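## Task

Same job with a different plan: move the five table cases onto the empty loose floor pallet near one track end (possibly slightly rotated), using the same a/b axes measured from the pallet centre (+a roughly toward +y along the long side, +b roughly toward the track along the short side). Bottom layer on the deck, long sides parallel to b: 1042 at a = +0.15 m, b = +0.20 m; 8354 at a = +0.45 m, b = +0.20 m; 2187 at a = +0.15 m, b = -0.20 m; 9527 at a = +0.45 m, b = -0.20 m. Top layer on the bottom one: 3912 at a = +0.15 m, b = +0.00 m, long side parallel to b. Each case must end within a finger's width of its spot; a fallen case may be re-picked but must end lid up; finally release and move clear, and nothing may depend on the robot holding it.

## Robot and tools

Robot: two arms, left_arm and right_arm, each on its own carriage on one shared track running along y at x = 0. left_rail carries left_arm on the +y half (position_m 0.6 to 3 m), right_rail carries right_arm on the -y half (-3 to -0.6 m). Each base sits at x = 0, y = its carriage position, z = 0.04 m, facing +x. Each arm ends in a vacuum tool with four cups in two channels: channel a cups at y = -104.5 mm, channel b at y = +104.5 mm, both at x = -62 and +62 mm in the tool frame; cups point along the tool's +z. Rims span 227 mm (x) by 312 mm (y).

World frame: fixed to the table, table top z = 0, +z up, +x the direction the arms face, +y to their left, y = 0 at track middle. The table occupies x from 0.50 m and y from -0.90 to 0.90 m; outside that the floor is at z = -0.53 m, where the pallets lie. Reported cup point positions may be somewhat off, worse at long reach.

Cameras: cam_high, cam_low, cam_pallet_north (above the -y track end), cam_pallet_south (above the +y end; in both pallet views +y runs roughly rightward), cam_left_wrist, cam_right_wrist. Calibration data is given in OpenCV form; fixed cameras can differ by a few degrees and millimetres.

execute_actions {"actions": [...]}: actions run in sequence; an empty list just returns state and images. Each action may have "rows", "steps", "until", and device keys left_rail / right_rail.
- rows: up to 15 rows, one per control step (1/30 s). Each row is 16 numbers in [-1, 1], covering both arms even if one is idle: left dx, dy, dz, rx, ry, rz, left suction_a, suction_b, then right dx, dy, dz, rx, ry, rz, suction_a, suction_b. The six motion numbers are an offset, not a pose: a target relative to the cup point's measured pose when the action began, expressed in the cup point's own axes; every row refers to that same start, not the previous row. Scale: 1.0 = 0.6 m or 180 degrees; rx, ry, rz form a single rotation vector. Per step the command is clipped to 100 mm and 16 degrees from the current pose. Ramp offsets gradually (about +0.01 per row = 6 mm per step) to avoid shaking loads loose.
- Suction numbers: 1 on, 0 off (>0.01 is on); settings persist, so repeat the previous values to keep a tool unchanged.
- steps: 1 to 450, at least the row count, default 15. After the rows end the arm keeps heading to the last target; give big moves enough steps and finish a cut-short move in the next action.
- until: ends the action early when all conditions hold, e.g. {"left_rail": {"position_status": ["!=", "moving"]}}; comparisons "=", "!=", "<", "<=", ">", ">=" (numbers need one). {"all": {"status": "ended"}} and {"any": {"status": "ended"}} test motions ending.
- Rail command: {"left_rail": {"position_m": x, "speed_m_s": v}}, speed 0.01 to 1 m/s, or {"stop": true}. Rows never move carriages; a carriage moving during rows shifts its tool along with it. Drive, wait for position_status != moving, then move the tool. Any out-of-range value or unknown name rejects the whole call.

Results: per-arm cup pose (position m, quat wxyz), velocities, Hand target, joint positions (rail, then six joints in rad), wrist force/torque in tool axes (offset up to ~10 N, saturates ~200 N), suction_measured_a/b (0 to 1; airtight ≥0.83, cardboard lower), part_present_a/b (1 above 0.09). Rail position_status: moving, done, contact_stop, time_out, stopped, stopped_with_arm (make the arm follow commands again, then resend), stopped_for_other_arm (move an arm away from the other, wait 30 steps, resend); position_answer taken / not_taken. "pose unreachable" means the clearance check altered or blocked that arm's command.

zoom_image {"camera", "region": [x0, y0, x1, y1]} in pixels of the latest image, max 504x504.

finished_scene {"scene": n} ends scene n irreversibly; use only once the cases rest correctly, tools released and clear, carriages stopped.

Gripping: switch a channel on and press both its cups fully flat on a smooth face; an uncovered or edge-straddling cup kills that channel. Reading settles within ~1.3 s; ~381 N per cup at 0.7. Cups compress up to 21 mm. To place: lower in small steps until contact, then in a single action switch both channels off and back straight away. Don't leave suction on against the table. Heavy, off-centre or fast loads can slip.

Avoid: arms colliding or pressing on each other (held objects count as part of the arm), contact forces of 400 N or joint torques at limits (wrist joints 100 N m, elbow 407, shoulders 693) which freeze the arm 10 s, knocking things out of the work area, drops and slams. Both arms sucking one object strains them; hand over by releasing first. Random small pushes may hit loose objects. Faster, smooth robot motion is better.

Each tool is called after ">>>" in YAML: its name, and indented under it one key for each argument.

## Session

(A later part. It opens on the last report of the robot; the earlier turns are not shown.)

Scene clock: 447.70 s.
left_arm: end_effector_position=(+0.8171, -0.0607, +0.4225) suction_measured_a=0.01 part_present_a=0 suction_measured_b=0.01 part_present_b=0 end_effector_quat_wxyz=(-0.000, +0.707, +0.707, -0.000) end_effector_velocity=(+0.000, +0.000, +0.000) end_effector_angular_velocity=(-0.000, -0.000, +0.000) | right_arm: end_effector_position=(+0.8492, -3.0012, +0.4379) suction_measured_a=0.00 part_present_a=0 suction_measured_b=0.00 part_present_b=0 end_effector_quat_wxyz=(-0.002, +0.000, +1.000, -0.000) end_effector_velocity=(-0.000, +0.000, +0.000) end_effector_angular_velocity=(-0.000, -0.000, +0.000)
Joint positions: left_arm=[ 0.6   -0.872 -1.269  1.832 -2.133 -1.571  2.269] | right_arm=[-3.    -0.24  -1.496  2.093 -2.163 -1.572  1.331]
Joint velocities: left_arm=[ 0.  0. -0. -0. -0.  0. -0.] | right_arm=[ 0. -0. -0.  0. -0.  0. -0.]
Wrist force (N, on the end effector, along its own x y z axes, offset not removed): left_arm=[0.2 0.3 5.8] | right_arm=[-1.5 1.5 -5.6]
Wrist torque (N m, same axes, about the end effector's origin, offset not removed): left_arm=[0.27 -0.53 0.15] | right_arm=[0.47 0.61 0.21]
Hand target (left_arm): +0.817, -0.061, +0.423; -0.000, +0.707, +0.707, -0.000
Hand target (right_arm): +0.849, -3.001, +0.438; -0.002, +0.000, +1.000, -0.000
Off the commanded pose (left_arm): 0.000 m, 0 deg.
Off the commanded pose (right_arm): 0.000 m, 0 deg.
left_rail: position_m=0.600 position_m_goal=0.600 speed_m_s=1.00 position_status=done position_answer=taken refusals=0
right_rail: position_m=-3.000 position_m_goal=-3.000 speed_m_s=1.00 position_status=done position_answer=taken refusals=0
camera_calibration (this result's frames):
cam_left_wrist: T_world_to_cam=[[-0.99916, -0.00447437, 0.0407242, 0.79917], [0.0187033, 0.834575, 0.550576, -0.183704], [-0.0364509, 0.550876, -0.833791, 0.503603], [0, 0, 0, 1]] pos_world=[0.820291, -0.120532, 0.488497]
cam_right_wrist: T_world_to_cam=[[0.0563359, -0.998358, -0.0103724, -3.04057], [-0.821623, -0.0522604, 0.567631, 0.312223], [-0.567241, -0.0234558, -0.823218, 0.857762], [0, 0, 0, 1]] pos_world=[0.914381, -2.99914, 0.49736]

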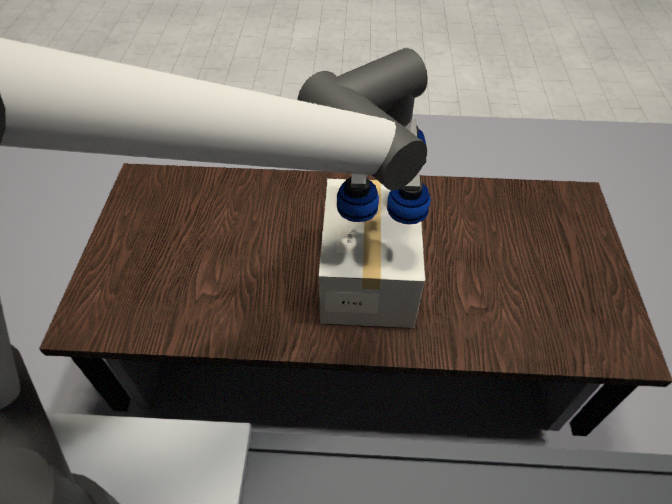

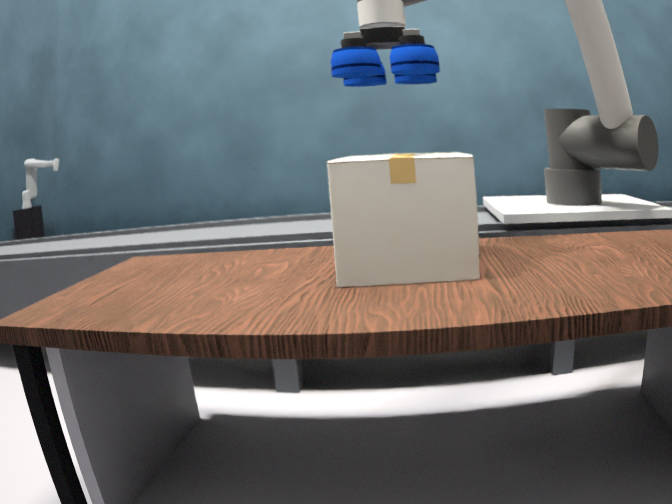

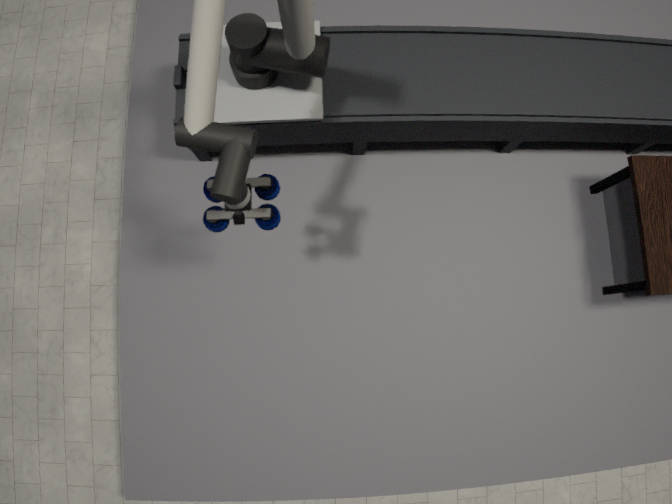

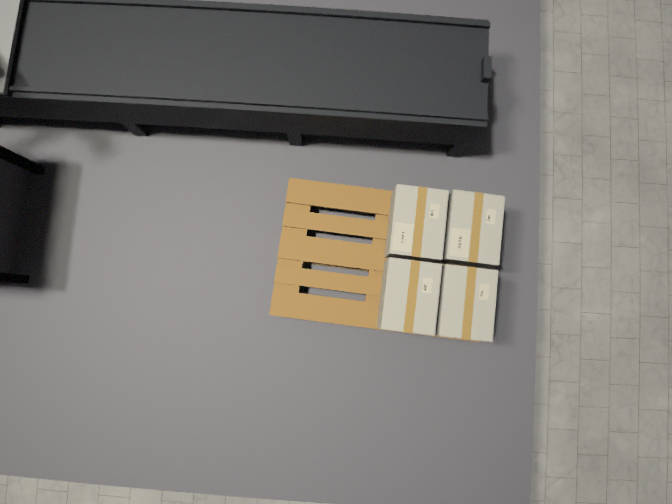

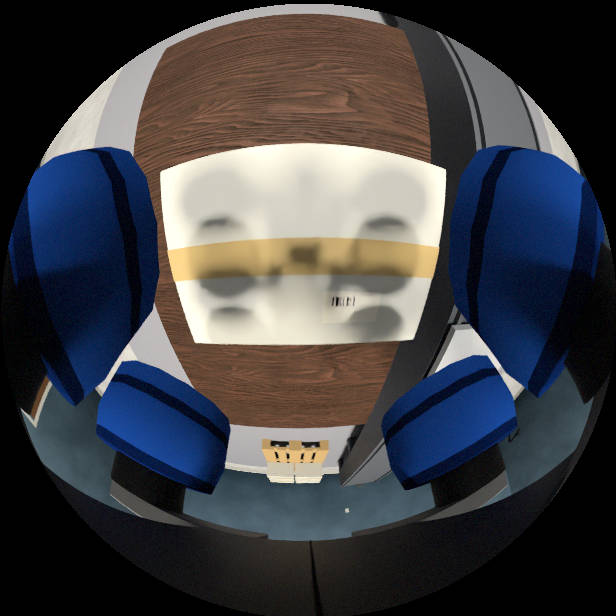

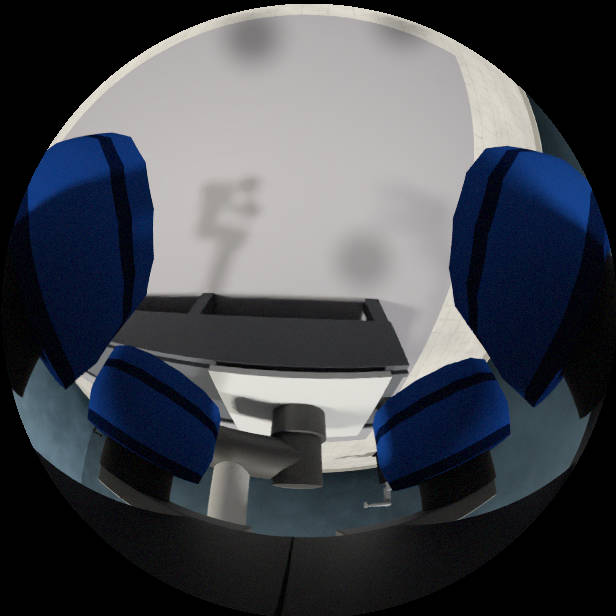

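>>> execute_actions:
  actions:
    - {"rows":[[0.01,0,0.03,0,0,0,0,0,0,0,0,0,0,0,0,0],[0.02,-0.002,0.07,0,0,0,0,0,0,0,0,0,0,0,0,0],[0.03,-0.005,0.12,0,0,0,0,0,0,0,0,0,0,0,0,0],[0.03,-0.005,0.17,0,0,0,0,0,0,0,0,0,0,0,0,0],[0.03,-0.005,0.22,0,0,0,0,0,0,0,0,0,0,0,0,0],[0.03,-0.005,0.25,0,0,0,0,0,0,0,0,0,0,0,0,0],[0.03,-0.005,0.274,0,0,0,0,0,0,0,0,0,0,0,0,0]],"steps":19}
    - {"rows":[[0,0,0.01,0,0,0,1,1,0,0,0,0,0,0,0,0],[0,0,0.02,0,0,0,1,1,0,0,0,0,0,0,0,0],[0,0,0.03,0,0,0,1,1,0,0,0,0,0,0,0,0],[0,0,0.04,0,0,0,1,1,0,0,0,0,0,0,0,0],[0,0,0.052,0,0,0,1,1,0,0,0,0,0,0,0,0]],"steps":22}

Scene clock: 457.40 s.
left_arm: end_effector_position=(+0.8139, -0.0425, +0.2282) suction_measured_a=0.89 part_present_a=1 suction_measured_b=0.89 part_present_b=1 end_effector_quat_wxyz=(-0.000, +0.707, +0.707, -0.000) end_effector_velocity=(-0.000, +0.000, -0.001) end_effector_angular_velocity=(+0.000, +0.000, +0.000) | right_arm: end_effector_position=(+0.8492, -3.0012, +0.4379) suction_measured_a=0.00 part_present_a=0 suction_measured_b=0.00 part_present_b=0 end_effector_quat_wxyz=(-0.002, +0.000, +1.000, -0.000) end_effector_velocity=(+0.000, -0.000, -0.000) end_effector_angular_velocity=(+0.000, +0.000, -0.000)
Joint positions: left_arm=[ 0.6   -0.863 -1.13   1.962 -2.403 -1.571  2.278] | right_arm=[-3.    -0.24  -1.496  2.093 -2.163 -1.572  1.331]
Joint velocities: left_arm=[ 0.     0.     0.001  0.    -0.001  0.    -0.   ] | right_arm=[ 0. -0.  0. -0.  0. -0.  0.]
Wrist force (N, on the end effector, along its own x y z axes, offset not removed): left_arm=[-3.4 4.5 -57.4] | right_arm=[3.4 -1.6 1.8]
Wrist torque (N m, same axes, about the end effector's origin, offset not removed): left_arm=[2.77 0.61 0.08] | right_arm=[0.10 0.17 0.02]
Hand target (left_arm): +0.814, -0.043, +0.228; -0.000, +0.707, +0.707, -0.000
Hand target (right_arm): +0.849, -3.001, +0.438; -0.002, +0.000, +1.000, -0.000
Off the commanded pose (left_arm): 0.000 m, 0 deg.
Off the commanded pose (right_arm): 0.000 m, 0 deg.
left_rail: position_m=0.600 position_m_goal=0.600 speed_m_s=1.00 position_status=done position_answer=taken refusals=0
right_rail: position_m=-3.000 position_m_goal=-3.000 speed_m_s=1.00 position_status=done position_answer=taken refusals=0
camera_calibration (this result's frames):
cam_left_wrist: T_world_to_cam=[[-0.999149, -0.00448241, 0.0409918, 0.803907], [0.0188467, 0.834535, 0.550633, -0.0919849], [-0.0366772, 0.550937, -0.833741, 0.331624], [0, 0, 0, 1]] pos_world=[0.81712, -0.102336, 0.294185]
cam_right_wrist: T_world_to_cam=[[0.0563357, -0.998358, -0.0103723, -3.04057], [-0.821623, -0.0522601, 0.567631, 0.312224], [-0.567241, -0.0234557, -0.823218, 0.857762], [0, 0, 0, 1]] pos_world=[0.914381, -2.99914, 0.497359]

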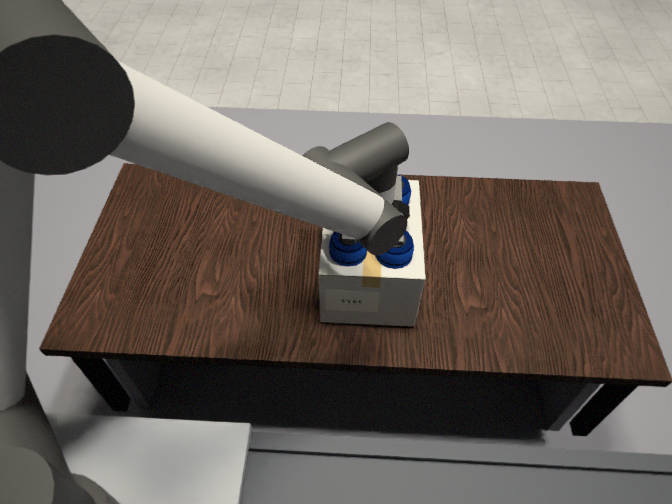

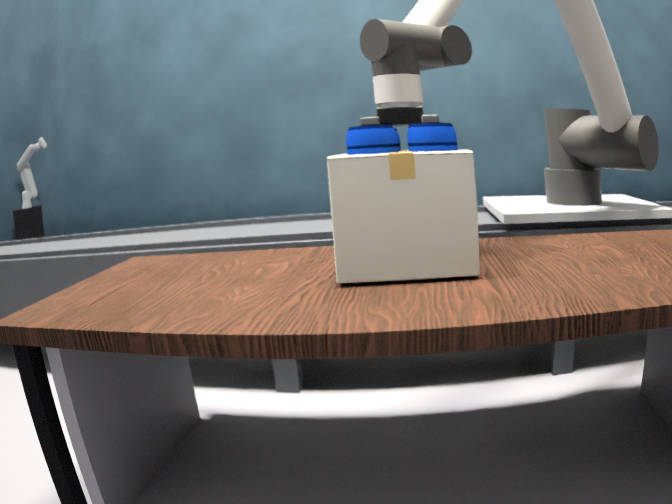

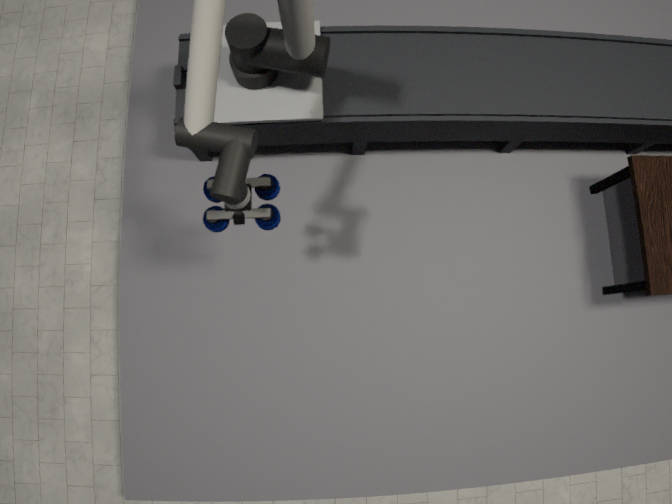

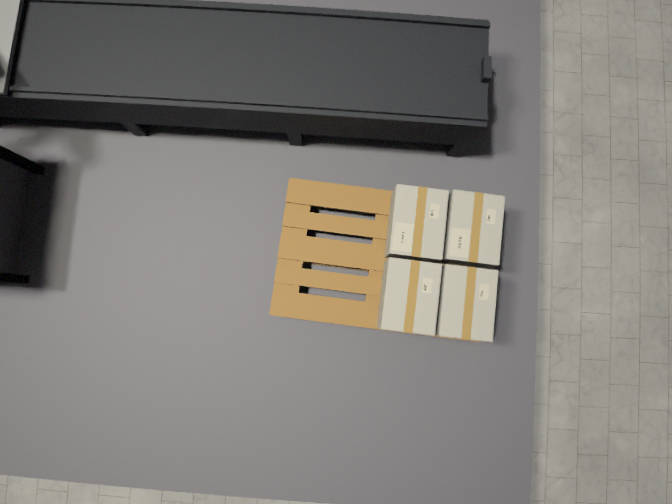

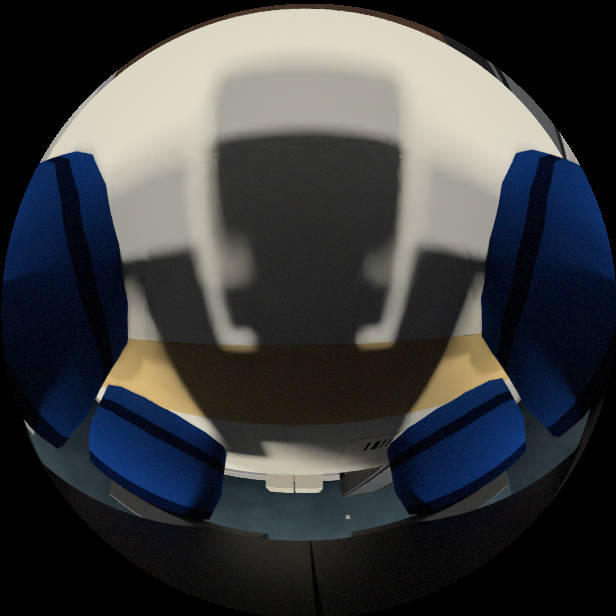

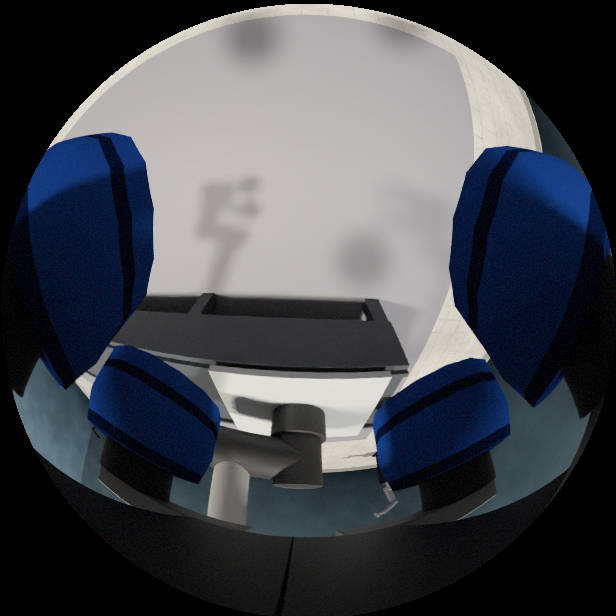

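Tape edge at v≈341, centred. Lift and go.

>>> execute_actions:
  actions:
    - {"rows":[[0,0,-0.005,0,0,0,1,1,0,0,0,0,0,0,0,0],[0,0,-0.012,0,0,0,1,1,0,0,0,0,0,0,0,0],[0,0,-0.022,0,0,0,1,1,0,0,0,0,0,0,0,0],[0,0,-0.035,0,0,0,1,1,0,0,0,0,0,0,0,0],[0,0,-0.05,0,0,0,1,1,0,0,0,0,0,0,0,0],[0,0,-0.07,0,0,0,1,1,0,0,0,0,0,0,0,0],[0,0,-0.09,0,0,0,1,1,0,0,0,0,0,0,0,0],[0,0,-0.1,0,0,0,1,1,0,0,0,0,0,0,0,0]],"steps":10}
    - {"left_rail":{"position_m":3.0},"rows":[[0.01,0,-0.03,0,0,0,1,1,0,0,0,0,0,0,0,0],[0.03,0.01,-0.03,0,0,0.002,1,1,0,0,0,0,0,0,0,0],[0.06,0.02,-0.03,0,0,0.004,1,1,0,0,0,0,0,0,0,0],[0.1,0.03,-0.03,0,0,0.007,1,1,0,0,0,0,0,0,0,0],[0.15,0.045,-0.03,0,0,0.01,1,1,0,0,0,0,0,0,0,0],[0.22,0.065,-0.03,0,0,0.014,1,1,0,0,0,0,0,0,0,0],[0.3,0.09,-0.03,0,0,0.0176,1,1,0,0,0,0,0,0,0,0],[1.0,0.29,-0.03,0,0,0.0176,1,1,0,0,0,0,0,0,0,0]],"steps":41}

Scene clock: 467.23 s.
left_arm: end_effector_position=(+0.9872, +1.6457, +0.2907) suction_measured_a=0.90 part_present_a=1 suction_measured_b=0.90 part_present_b=1 end_effector_quat_wxyz=(+0.001, +0.726, +0.687, -0.001) end_effector_velocity=(+0.011, +1.019, -0.001) end_effector_angular_velocity=(-0.002, +0.003, -0.004) | right_arm: end_effector_position=(+0.8492, -3.0012, +0.4379) suction_measured_a=0.00 part_present_a=0 suction_measured_b=0.00 part_present_b=0 end_effector_quat_wxyz=(-0.002, +0.000, +1.000, -0.000) end_effector_velocity=(+0.000, -0.000, -0.000) end_effector_angular_velocity=(+0.000, +0.000, -0.000)
Joint positions: left_arm=[ 1.691 -0.25  -1.231  2.006 -2.346 -1.573  2.947] | right_arm=[-3.    -0.24  -1.496  2.093 -2.163 -1.572  1.331]
Joint velocities: left_arm=[ 1.     0.023  0.011 -0.016  0.007 -0.002  0.027] | right_arm=[ 0. -0.  0. -0.  0. -0. -0.]
Wrist force (N, on the end effector, along its own x y z axes, offset not removed): left_arm=[-3.6 3.9 -52.1] | right_arm=[0.2 3.0 -6.6]
Wrist torque (N m, same axes, about the end effector's origin, offset not removed): left_arm=[2.47 0.72 0.04] | right_arm=[0.55 0.64 -0.04]
Hand target (left_arm): +0.988, +1.690, +0.291; +0.001, +0.726, +0.687, -0.001
Hand target (right_arm): +0.849, -3.001, +0.438; -0.002, +0.000, +1.000, -0.000
Off the commanded pose (left_arm): 0.002 m, 0 deg.
Off the commanded pose (right_arm): 0.000 m, 0 deg.
left_rail: position_m=1.691 position_m_goal=3.000 speed_m_s=1.00 position_status=moving position_answer=taken refusals=0
right_rail: position_m=-3.000 position_m_goal=-3.000 speed_m_s=1.00 position_status=done position_answer=taken refusals=0
camera_calibration (this result's frames):
cam_left_wrist: T_world_to_cam=[[-0.997924, 0.050588, 0.039869, 0.890524], [0.0641774, 0.833526, 0.54874, -1.58108], [-0.00547227, 0.550159, -0.835042, -0.569141], [0, 0, 0, 1]] pos_world=[0.98703, 1.58594, 0.35684]
cam_right_wrist: T_world_to_cam=[[0.0563357, -0.998358, -0.0103723, -3.04057], [-0.821623, -0.0522601, 0.567631, 0.312224], [-0.567241, -0.0234557, -0.823218, 0.857762], [0, 0, 0, 1]] pos_world=[0.914381, -2.99914, 0.497359]

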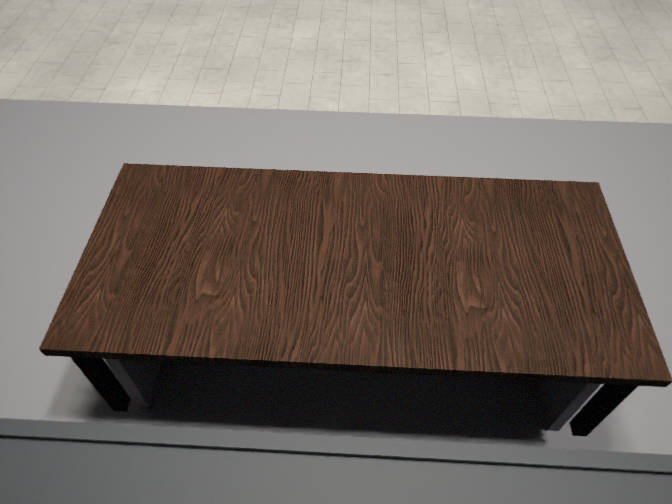

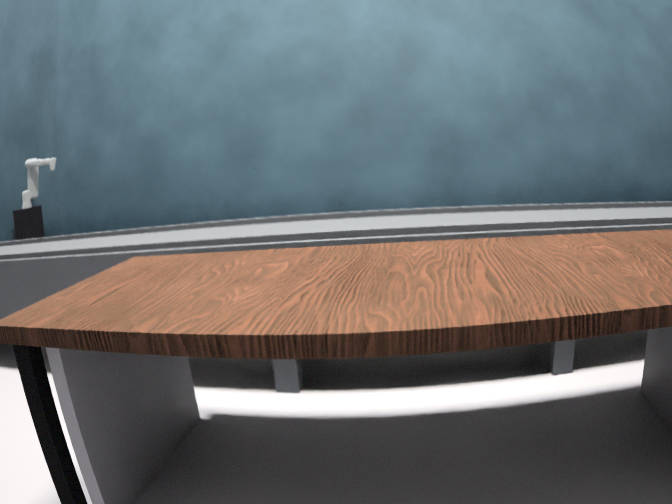

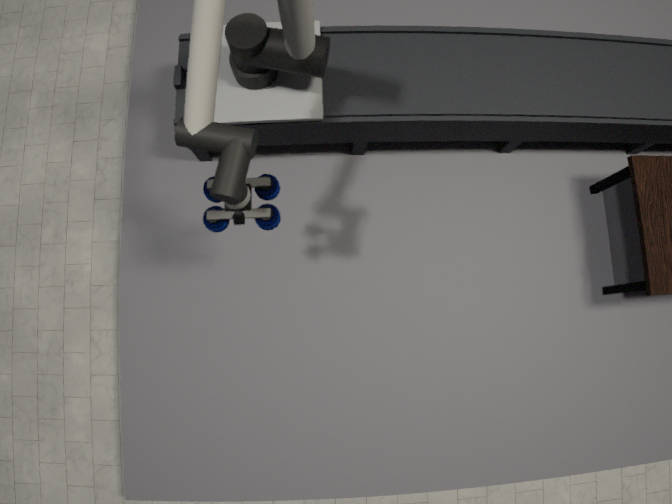

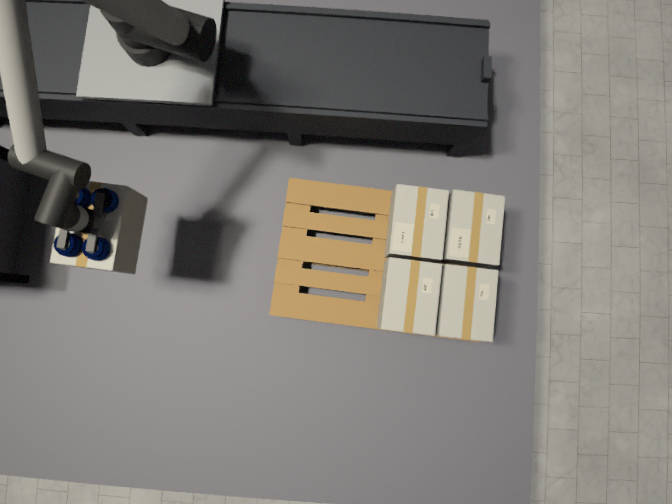

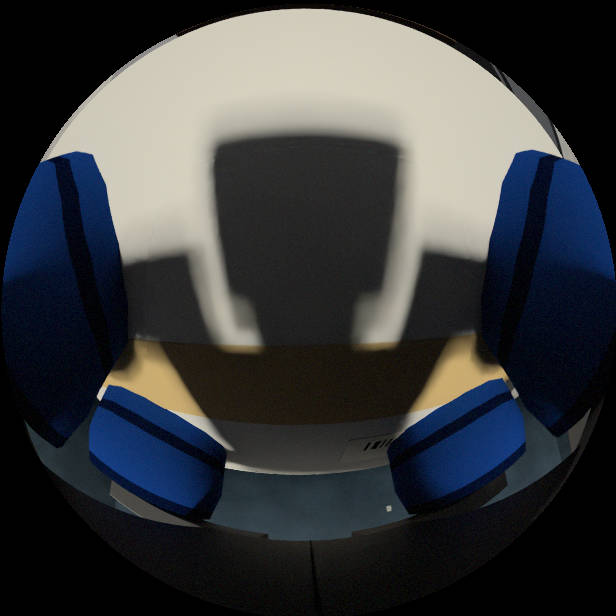

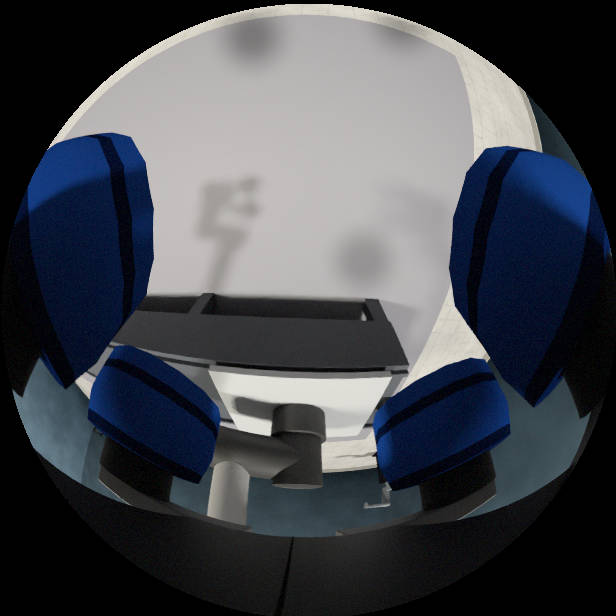

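I'll refresh once the rail has arrived.

>>> execute_actions:
  actions: []

Scene clock: 469.10 s.
left_arm: end_effector_position=(+0.9882, +2.9566, +0.2907) suction_measured_a=0.90 part_present_a=1 suction_measured_b=0.90 part_present_b=1 end_effector_quat_wxyz=(+0.001, +0.726, +0.687, -0.001) end_effector_velocity=(-0.000, +0.000, +0.000) end_effector_angular_velocity=(+0.000, +0.000, +0.000) | right_arm: end_effector_position=(+0.8492, -3.0012, +0.4379) suction_measured_a=0.00 part_present_a=0 suction_measured_b=0.00 part_present_b=0 end_effector_quat_wxyz=(-0.002, +0.000, +1.000, -0.000) end_effector_velocity=(+0.000, -0.000, -0.000) end_effector_angular_velocity=(+0.000, +0.000, -0.000)
Joint positions: left_arm=[ 3.    -0.248 -1.23   2.004 -2.346 -1.573  2.949] | right_arm=[-3.    -0.24  -1.496  2.093 -2.163 -1.572  1.331]
Joint velocities: left_arm=[ 0. -0. -0.  0.  0.  0. -0.] | right_arm=[ 0. -0.  0. -0.  0.  0. -0.]
Wrist force (N, on the end effector, along its own x y z axes, offset not removed): left_arm=[-1.7 5.4 -58.0] | right_arm=[3.3 -0.3 -5.2]
Wrist torque (N m, same axes, about the end effector's origin, offset not removed): left_arm=[2.91 0.16 -0.10] | right_arm=[-0.08 0.12 -0.20]
Hand target (left_arm): +0.988, +2.957, +0.291; +0.001, +0.726, +0.687, -0.001
Hand target (right_arm): +0.849, -3.001, +0.438; -0.002, +0.000, +1.000, -0.000
Off the commanded pose (left_arm): 0.000 m, 0 deg.
Off the commanded pose (right_arm): 0.000 m, 0 deg.
left_rail: position_m=3.000 position_m_goal=3.000 speed_m_s=1.00 position_status=done position_answer=taken refusals=0
right_rail: position_m=-3.000 position_m_goal=-3.000 speed_m_s=1.00 position_status=done position_answer=taken refusals=0
camera_calibration (this result's frames):
cam_left_wrist: T_world_to_cam=[[-0.997901, 0.0508573, 0.0400893, 0.824339], [0.0645231, 0.833553, 0.548659, -2.67424], [-0.00551324, 0.550094, -0.835084, -1.29018], [0, 0, 0, 1]] pos_world=[0.988045, 2.89691, 0.35679]
cam_right_wrist: T_world_to_cam=[[0.0563358, -0.998358, -0.0103724, -3.04057], [-0.821623, -0.0522602, 0.567631, 0.312223], [-0.567241, -0.0234557, -0.823218, 0.857762], [0, 0, 0, 1]] pos_world=[0.914381, -2.99914, 0.497359]

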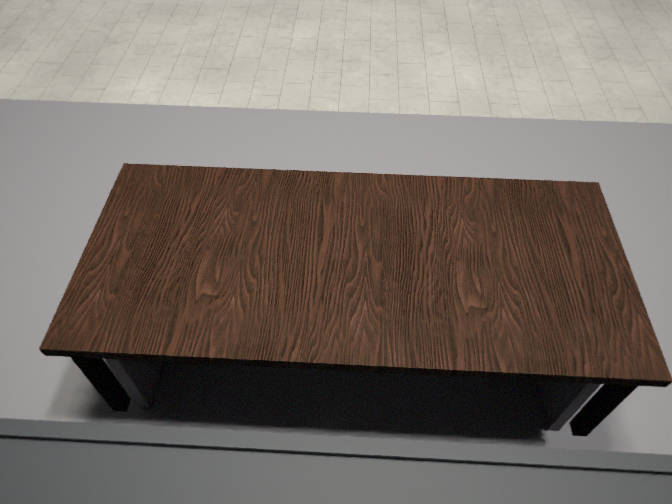

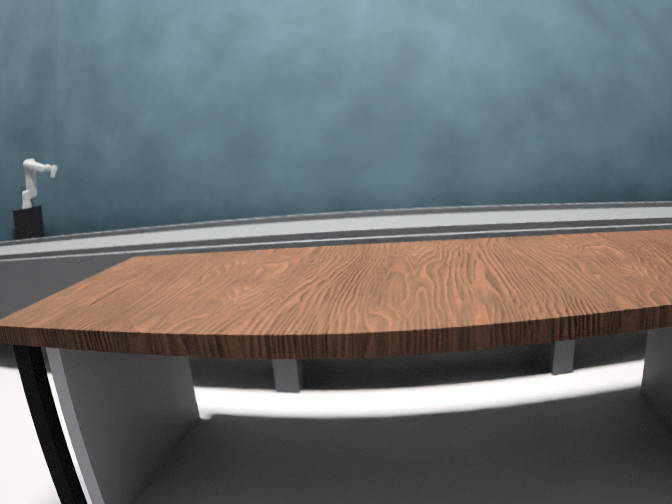

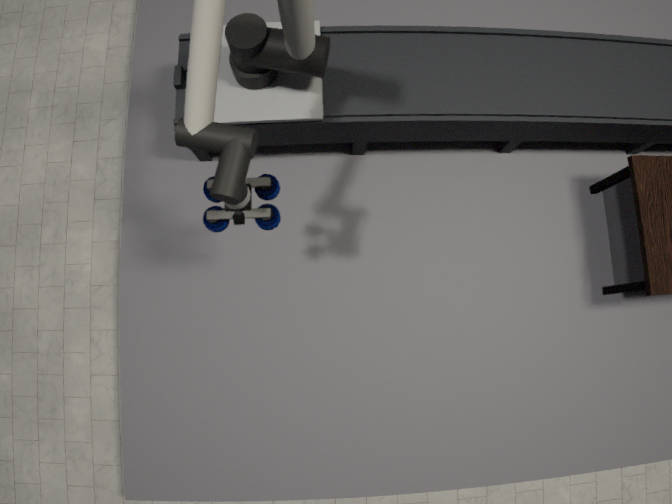

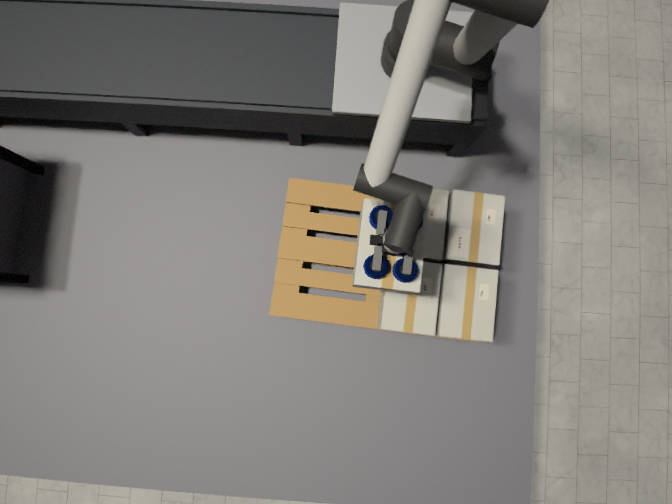

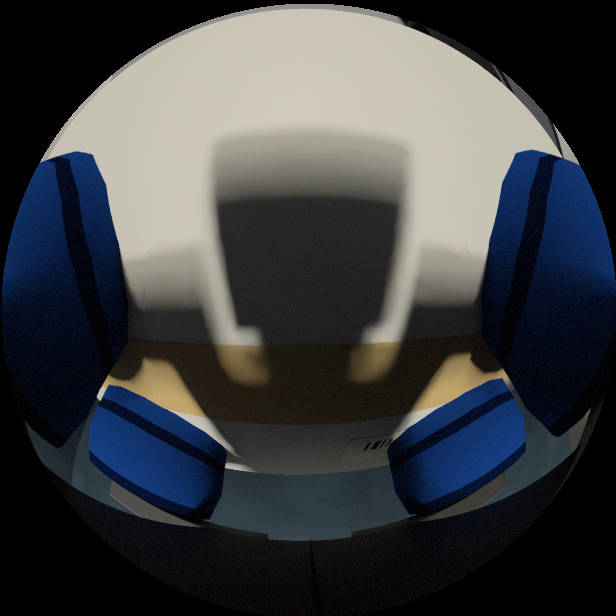

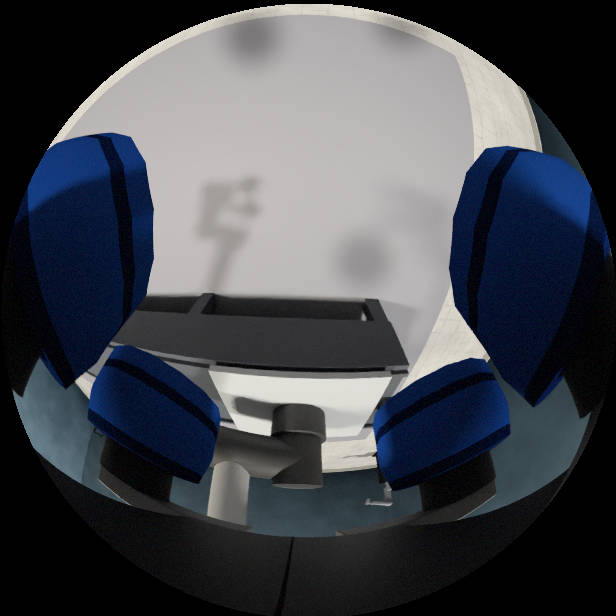

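>>> execute_actions:
  actions:
    - {"rows":[[0.008,0,0.006,0,0,0,1,1,0,0,0,0,0,0,0,0],[0.022,-0.001,0.018,0,0,0,1,1,0,0,0,0,0,0,0,0],[0.045,-0.003,0.036,0,0,0,1,1,0,0,0,0,0,0,0,0],[0.075,-0.005,0.06,0,0,0,1,1,0,0,0,0,0,0,0,0],[0.11,-0.007,0.09,0,0,0,1,1,0,0,0,0,0,0,0,0],[0.15,-0.009,0.12,0,0,0,1,1,0,0,0,0,0,0,0,0],[0.19,-0.011,0.15,0,0,0,1,1,0,0,0,0,0,0,0,0],[0.23,-0.013,0.18,0,0,0,1,1,0,0,0,0,0,0,0,0],[0.265,-0.015,0.21,0,0,0,1,1,0,0,0,0,0,0,0,0],[0.29,-0.0166,0.24,0,0,0,1,1,0,0,0,0,0,0,0,0],[0.302,-0.0166,0.27,0,0,0,1,1,0,0,0,0,0,0,0,0],[0.302,-0.0166,0.295,0,0,0,1,1,0,0,0,0,0,0,0,0],[0.302,-0.0166,0.315,0,0,0,1,1,0,0,0,0,0,0,0,0],[0.302,-0.0166,0.33,0,0,0,1,1,0,0,0,0,0,0,0,0],[0.302,-0.0166,0.338,0,0,0,1,1,0,0,0,0,0,0,0,0]],"steps":27}

>>> zoom_image:
  camera: "cam_pallet_south"
  region: [350, 175, 510, 345]

Scene clock: 480.60 s.
left_arm: end_effector_position=(+0.9881, +3.1373, +0.0884) suction_measured_a=0.90 part_present_a=1 suction_measured_b=0.90 part_present_b=1 end_effector_quat_wxyz=(+0.001, +0.726, +0.687, -0.001) end_effector_velocity=(+0.003, +0.003, -0.007) end_effector_angular_velocity=(-0.001, -0.002, -0.000) | right_arm: end_effector_position=(+0.8492, -3.0012, +0.4379) suction_measured_a=0.00 part_present_a=0 suction_measured_b=0.00 part_present_b=0 end_effector_quat_wxyz=(-0.002, +0.000, +1.000, -0.000) end_effector_velocity=(+0.000, -0.000, -0.000) end_effector_angular_velocity=(+0.000, +0.000, -0.000)
Joint positions: left_arm=[ 3.    -0.064 -1.015  2.064 -2.62  -1.573  3.133] | right_arm=[-3.    -0.24  -1.496  2.093 -2.163 -1.572  1.331]
Joint velocities: left_arm=[ 0.     0.003  0.01  -0.003 -0.01  -0.001  0.004] | right_arm=[ 0.  0.  0. -0.  0. -0.  0.]
Wrist force (N, on the end effector, along its own x y z axes, offset not removed): left_arm=[-1.4 2.0 -52.8] | right_arm=[1.2 -4.1 -4.1]
Wrist torque (N m, same axes, about the end effector's origin, offset not removed): left_arm=[2.43 0.11 0.21] | right_arm=[-0.23 0.38 0.06]
Hand target (left_arm): +0.988, +3.138, +0.088; +0.001, +0.726, +0.687, -0.001
Hand target (right_arm): +0.849, -3.001, +0.438; -0.002, +0.000, +1.000, -0.000
Off the commanded pose (left_arm): 0.001 m, 0 deg.
Off the commanded pose (right_arm): 0.000 m, 0 deg.
left_rail: position_m=3.000 position_m_goal=3.000 speed_m_s=1.00 position_status=done position_answer=taken refusals=0
right_rail: position_m=-3.000 position_m_goal=-3.000 speed_m_s=1.00 position_status=done position_answer=taken refusals=0
camera_calibration (this result's frames):
cam_left_wrist: T_world_to_cam=[[-0.997901, 0.0508926, 0.0400496, 0.82309], [0.064529, 0.833721, 0.548403, -2.71437], [-0.00548052, 0.549836, -0.835255, -1.55771], [0, 0, 0, 1]] pos_world=[0.987981, 3.07762, 0.154523]
cam_right_wrist: T_world_to_cam=[[0.0563357, -0.998358, -0.0103723, -3.04057], [-0.821623, -0.0522601, 0.567631, 0.312224], [-0.567241, -0.0234558, -0.823218, 0.857762], [0, 0, 0, 1]] pos_world=[0.914381, -2.99914, 0.49736]

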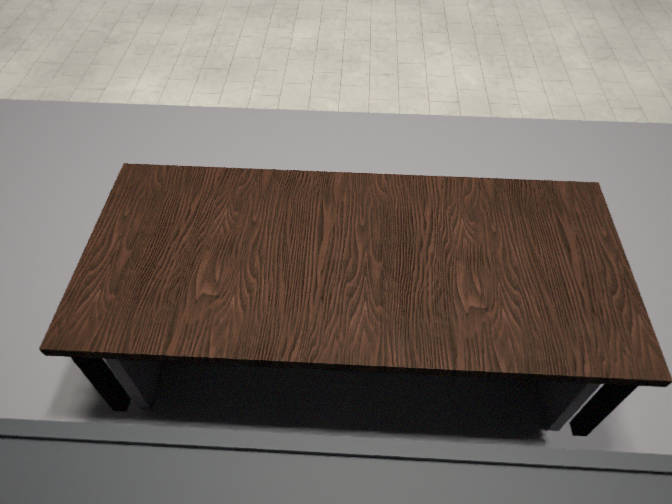

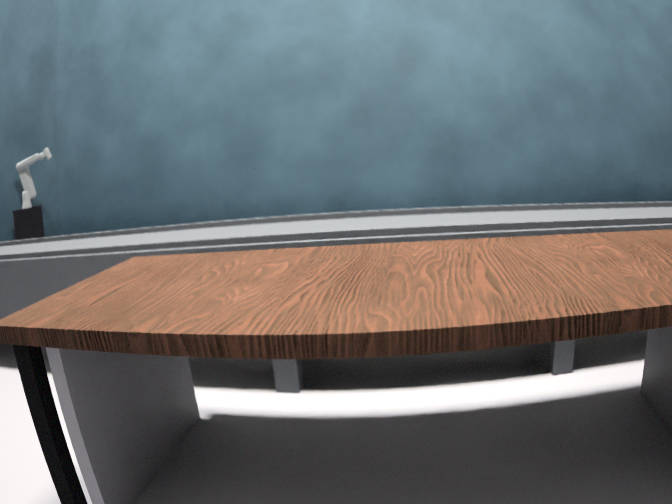

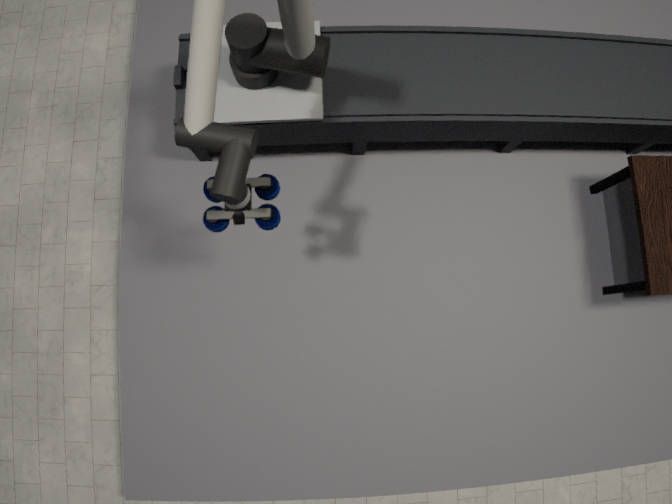

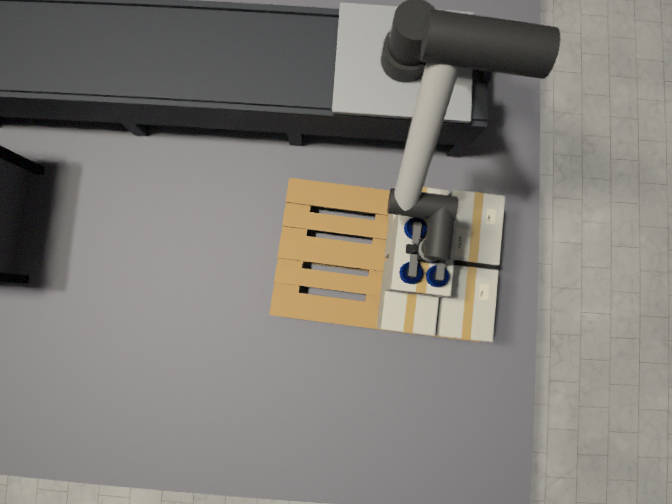

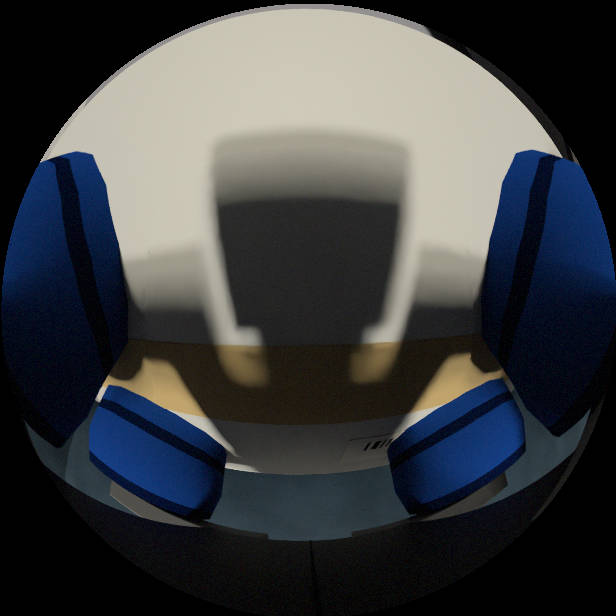

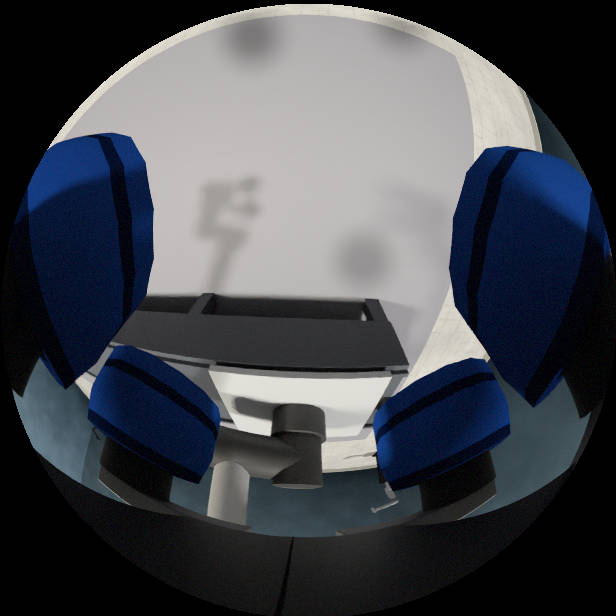

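Region (350, 175, 510, 345) of cam_pallet_south's 672x504 image, scaled by 2.965, with more detail than that image has; it fills the left 474 columns of this view, and the rest is white.

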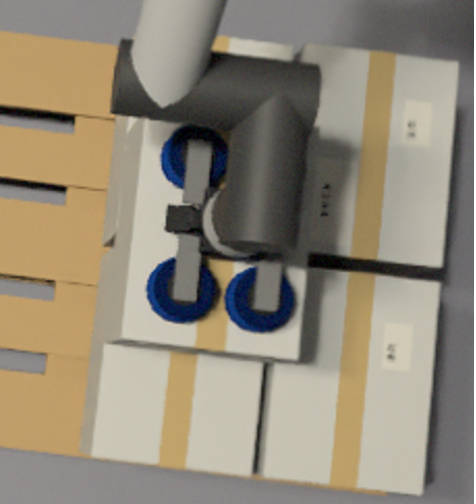

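>>> execute_actions:
  actions:
    - {"rows":[[0.001,0,0.004,0,0,0,1,1,0,0,0,0,0,0,0,0],[0.001,0,0.007,0,0,0,1,1,0,0,0,0,0,0,0,0],[0.001,0,0.01,0,0,0,1,1,0,0,0,0,0,0,0,0],[0.001,0,0.013,0,0,0,1,1,0,0,0,0,0,0,0,0],[0.001,0,0.016,0,0,0,1,1,0,0,0,0,0,0,0,0]],"steps":10}
    - {"rows":[[0,0,-0.006,0,0,0,0,0,0,0,0,0,0,0,0,0],[0,0,-0.014,0,0,0,0,0,0,0,0,0,0,0,0,0],[0,0,-0.025,0,0,0,0,0,0,0,0,0,0,0,0,0],[0,0,-0.04,0,0,0,0,0,0,0,0,0,0,0,0,0],[0,0,-0.055,0,0,0,0,0,0,0,0,0,0,0,0,0],[0,0,-0.07,0,0,0,0,0,0,0,0,0,0,0,0,0]],"steps":12}
    - {"left_rail":{"position_m":2.0},"rows":[[0,0,-0.05,0,0,0,0,0,0,0,0,0,0,0,0,0],[0,0,-0.12,0,0,0,0,0,0,0,0,0,0,0,0,0],[0,0,-0.2,0,0,0,0,0,0,0,0,0,0,0,0,0],[0,0,-0.35,0,0,0,0,0,0,0,0,0,0,0,0,0]],"steps":18}

Scene clock: 493.03 s.
left_arm: end_effector_position=(+0.9881, +2.8146, +0.3256) suction_measured_a=0.01 part_present_a=0 suction_measured_b=0.01 part_present_b=0 end_effector_quat_wxyz=(+0.001, +0.726, +0.687, -0.001) end_effector_velocity=(-0.001, -1.006, +0.027) end_effector_angular_velocity=(+0.001, +0.013, -0.001) | right_arm: end_effector_position=(+0.8492, -3.0012, +0.4379) suction_measured_a=0.00 part_present_a=0 suction_measured_b=0.00 part_present_b=0 end_effector_quat_wxyz=(-0.002, +0.000, +1.000, -0.000) end_effector_velocity=(-0.000, -0.000, +0.000) end_effector_angular_velocity=(-0.000, -0.000, +0.000)
Joint positions: left_arm=[ 2.676 -0.063 -1.252  1.972 -2.292 -1.573  3.134] | right_arm=[-3.    -0.24  -1.496  2.093 -2.163 -1.572  1.331]
Joint velocities: left_arm=[-1.004 -0.002 -0.022 -0.02   0.055  0.    -0.002] | right_arm=[ 0. -0. -0.  0. -0. -0. -0.]
Wrist force (N, on the end effector, along its own x y z axes, offset not removed): left_arm=[-1.5 6.9 -3.6] | right_arm=[-0.6 -0.5 -4.0]
Wrist torque (N m, same axes, about the end effector's origin, offset not removed): left_arm=[1.17 -0.37 0.32] | right_arm=[0.27 0.74 0.01]
Hand target (left_arm): +0.988, +2.772, +0.328; +0.001, +0.726, +0.687, -0.001
Hand target (right_arm): +0.849, -3.001, +0.438; -0.002, +0.000, +1.000, -0.000
Off the commanded pose (left_arm): 0.003 m, 0 deg.
Off the commanded pose (right_arm): 0.000 m, 0 deg.
left_rail: position_m=2.676 position_m_goal=2.000 speed_m_s=1.00 position_status=moving position_answer=taken refusals=0
right_rail: position_m=-3.000 position_m_goal=-3.000 speed_m_s=1.00 position_status=done position_answer=taken refusals=0
camera_calibration (this result's frames):
cam_left_wrist: T_world_to_cam=[[-0.997932, 0.0509234, 0.0392206, 0.830176], [0.0640985, 0.833794, 0.548342, -2.5752], [-0.00477846, 0.549722, -0.835334, -1.18243], [0, 0, 0, 1]] pos_world=[0.987876, 2.75492, 0.391801]
cam_right_wrist: T_world_to_cam=[[0.0563356, -0.998358, -0.0103722, -3.04057], [-0.821623, -0.05226, 0.567631, 0.312224], [-0.567241, -0.0234559, -0.823218, 0.857762], [0, 0, 0, 1]] pos_world=[0.914381, -2.99914, 0.49736]

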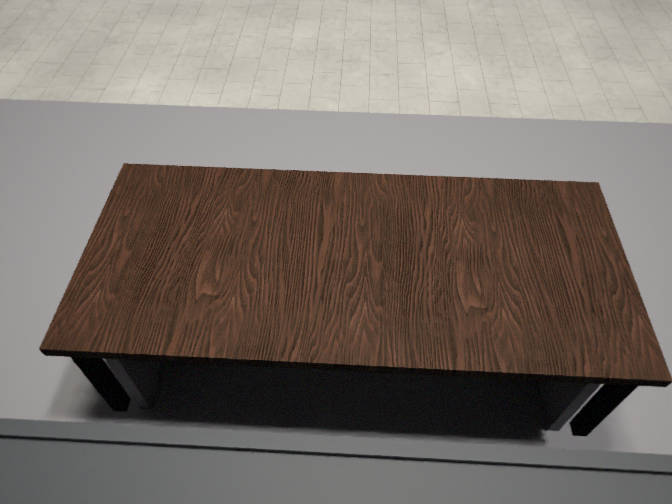

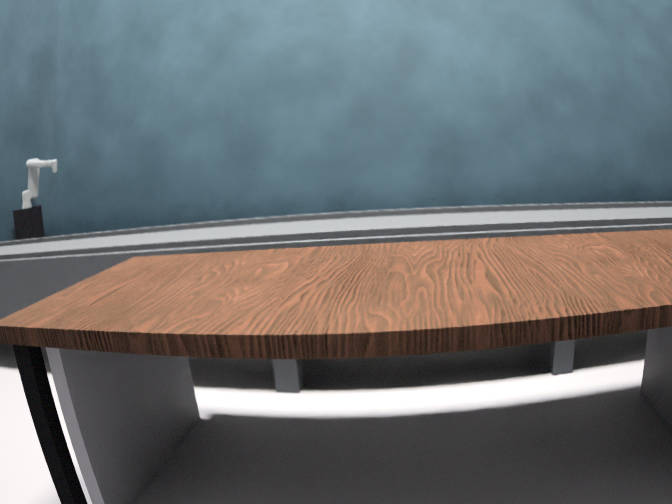

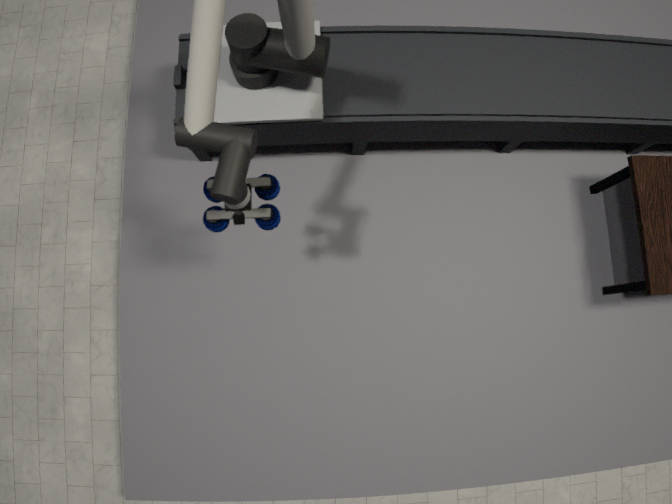

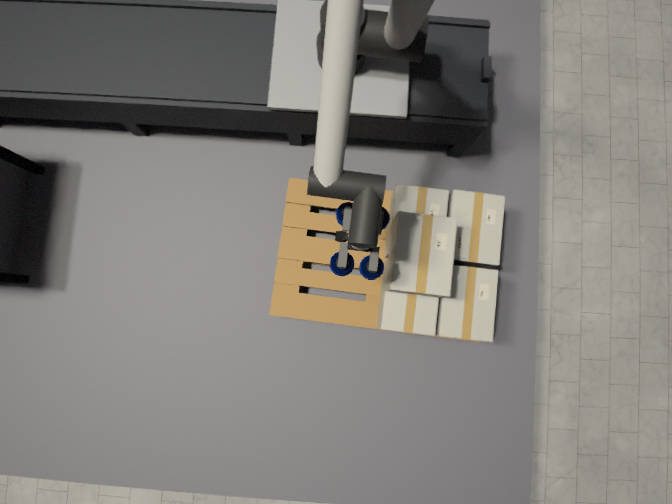

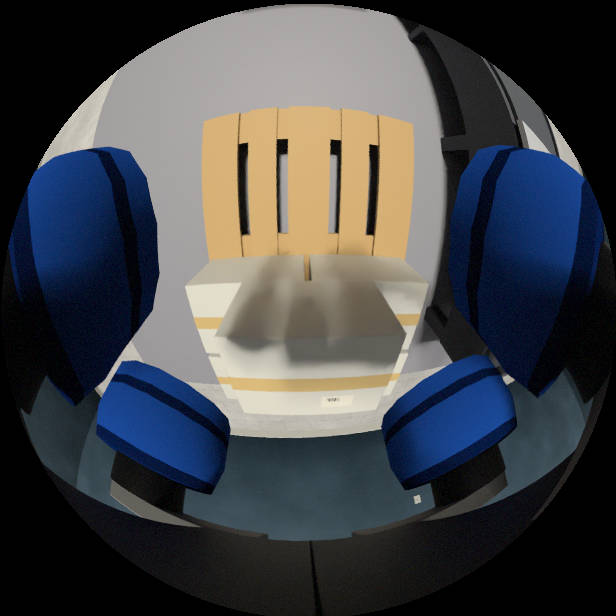

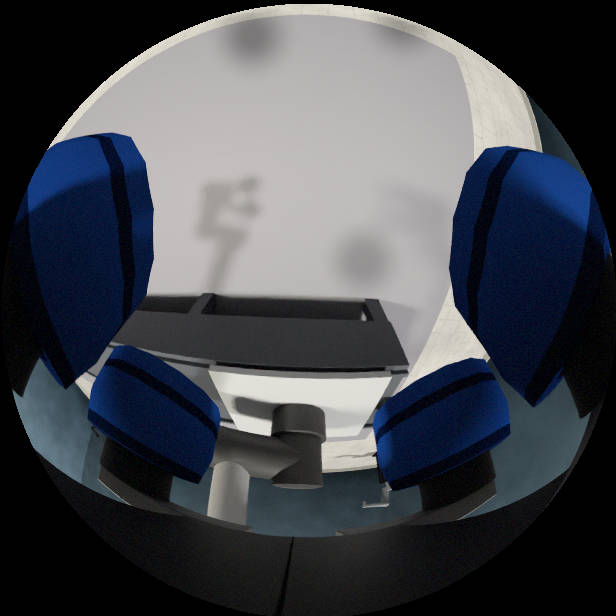

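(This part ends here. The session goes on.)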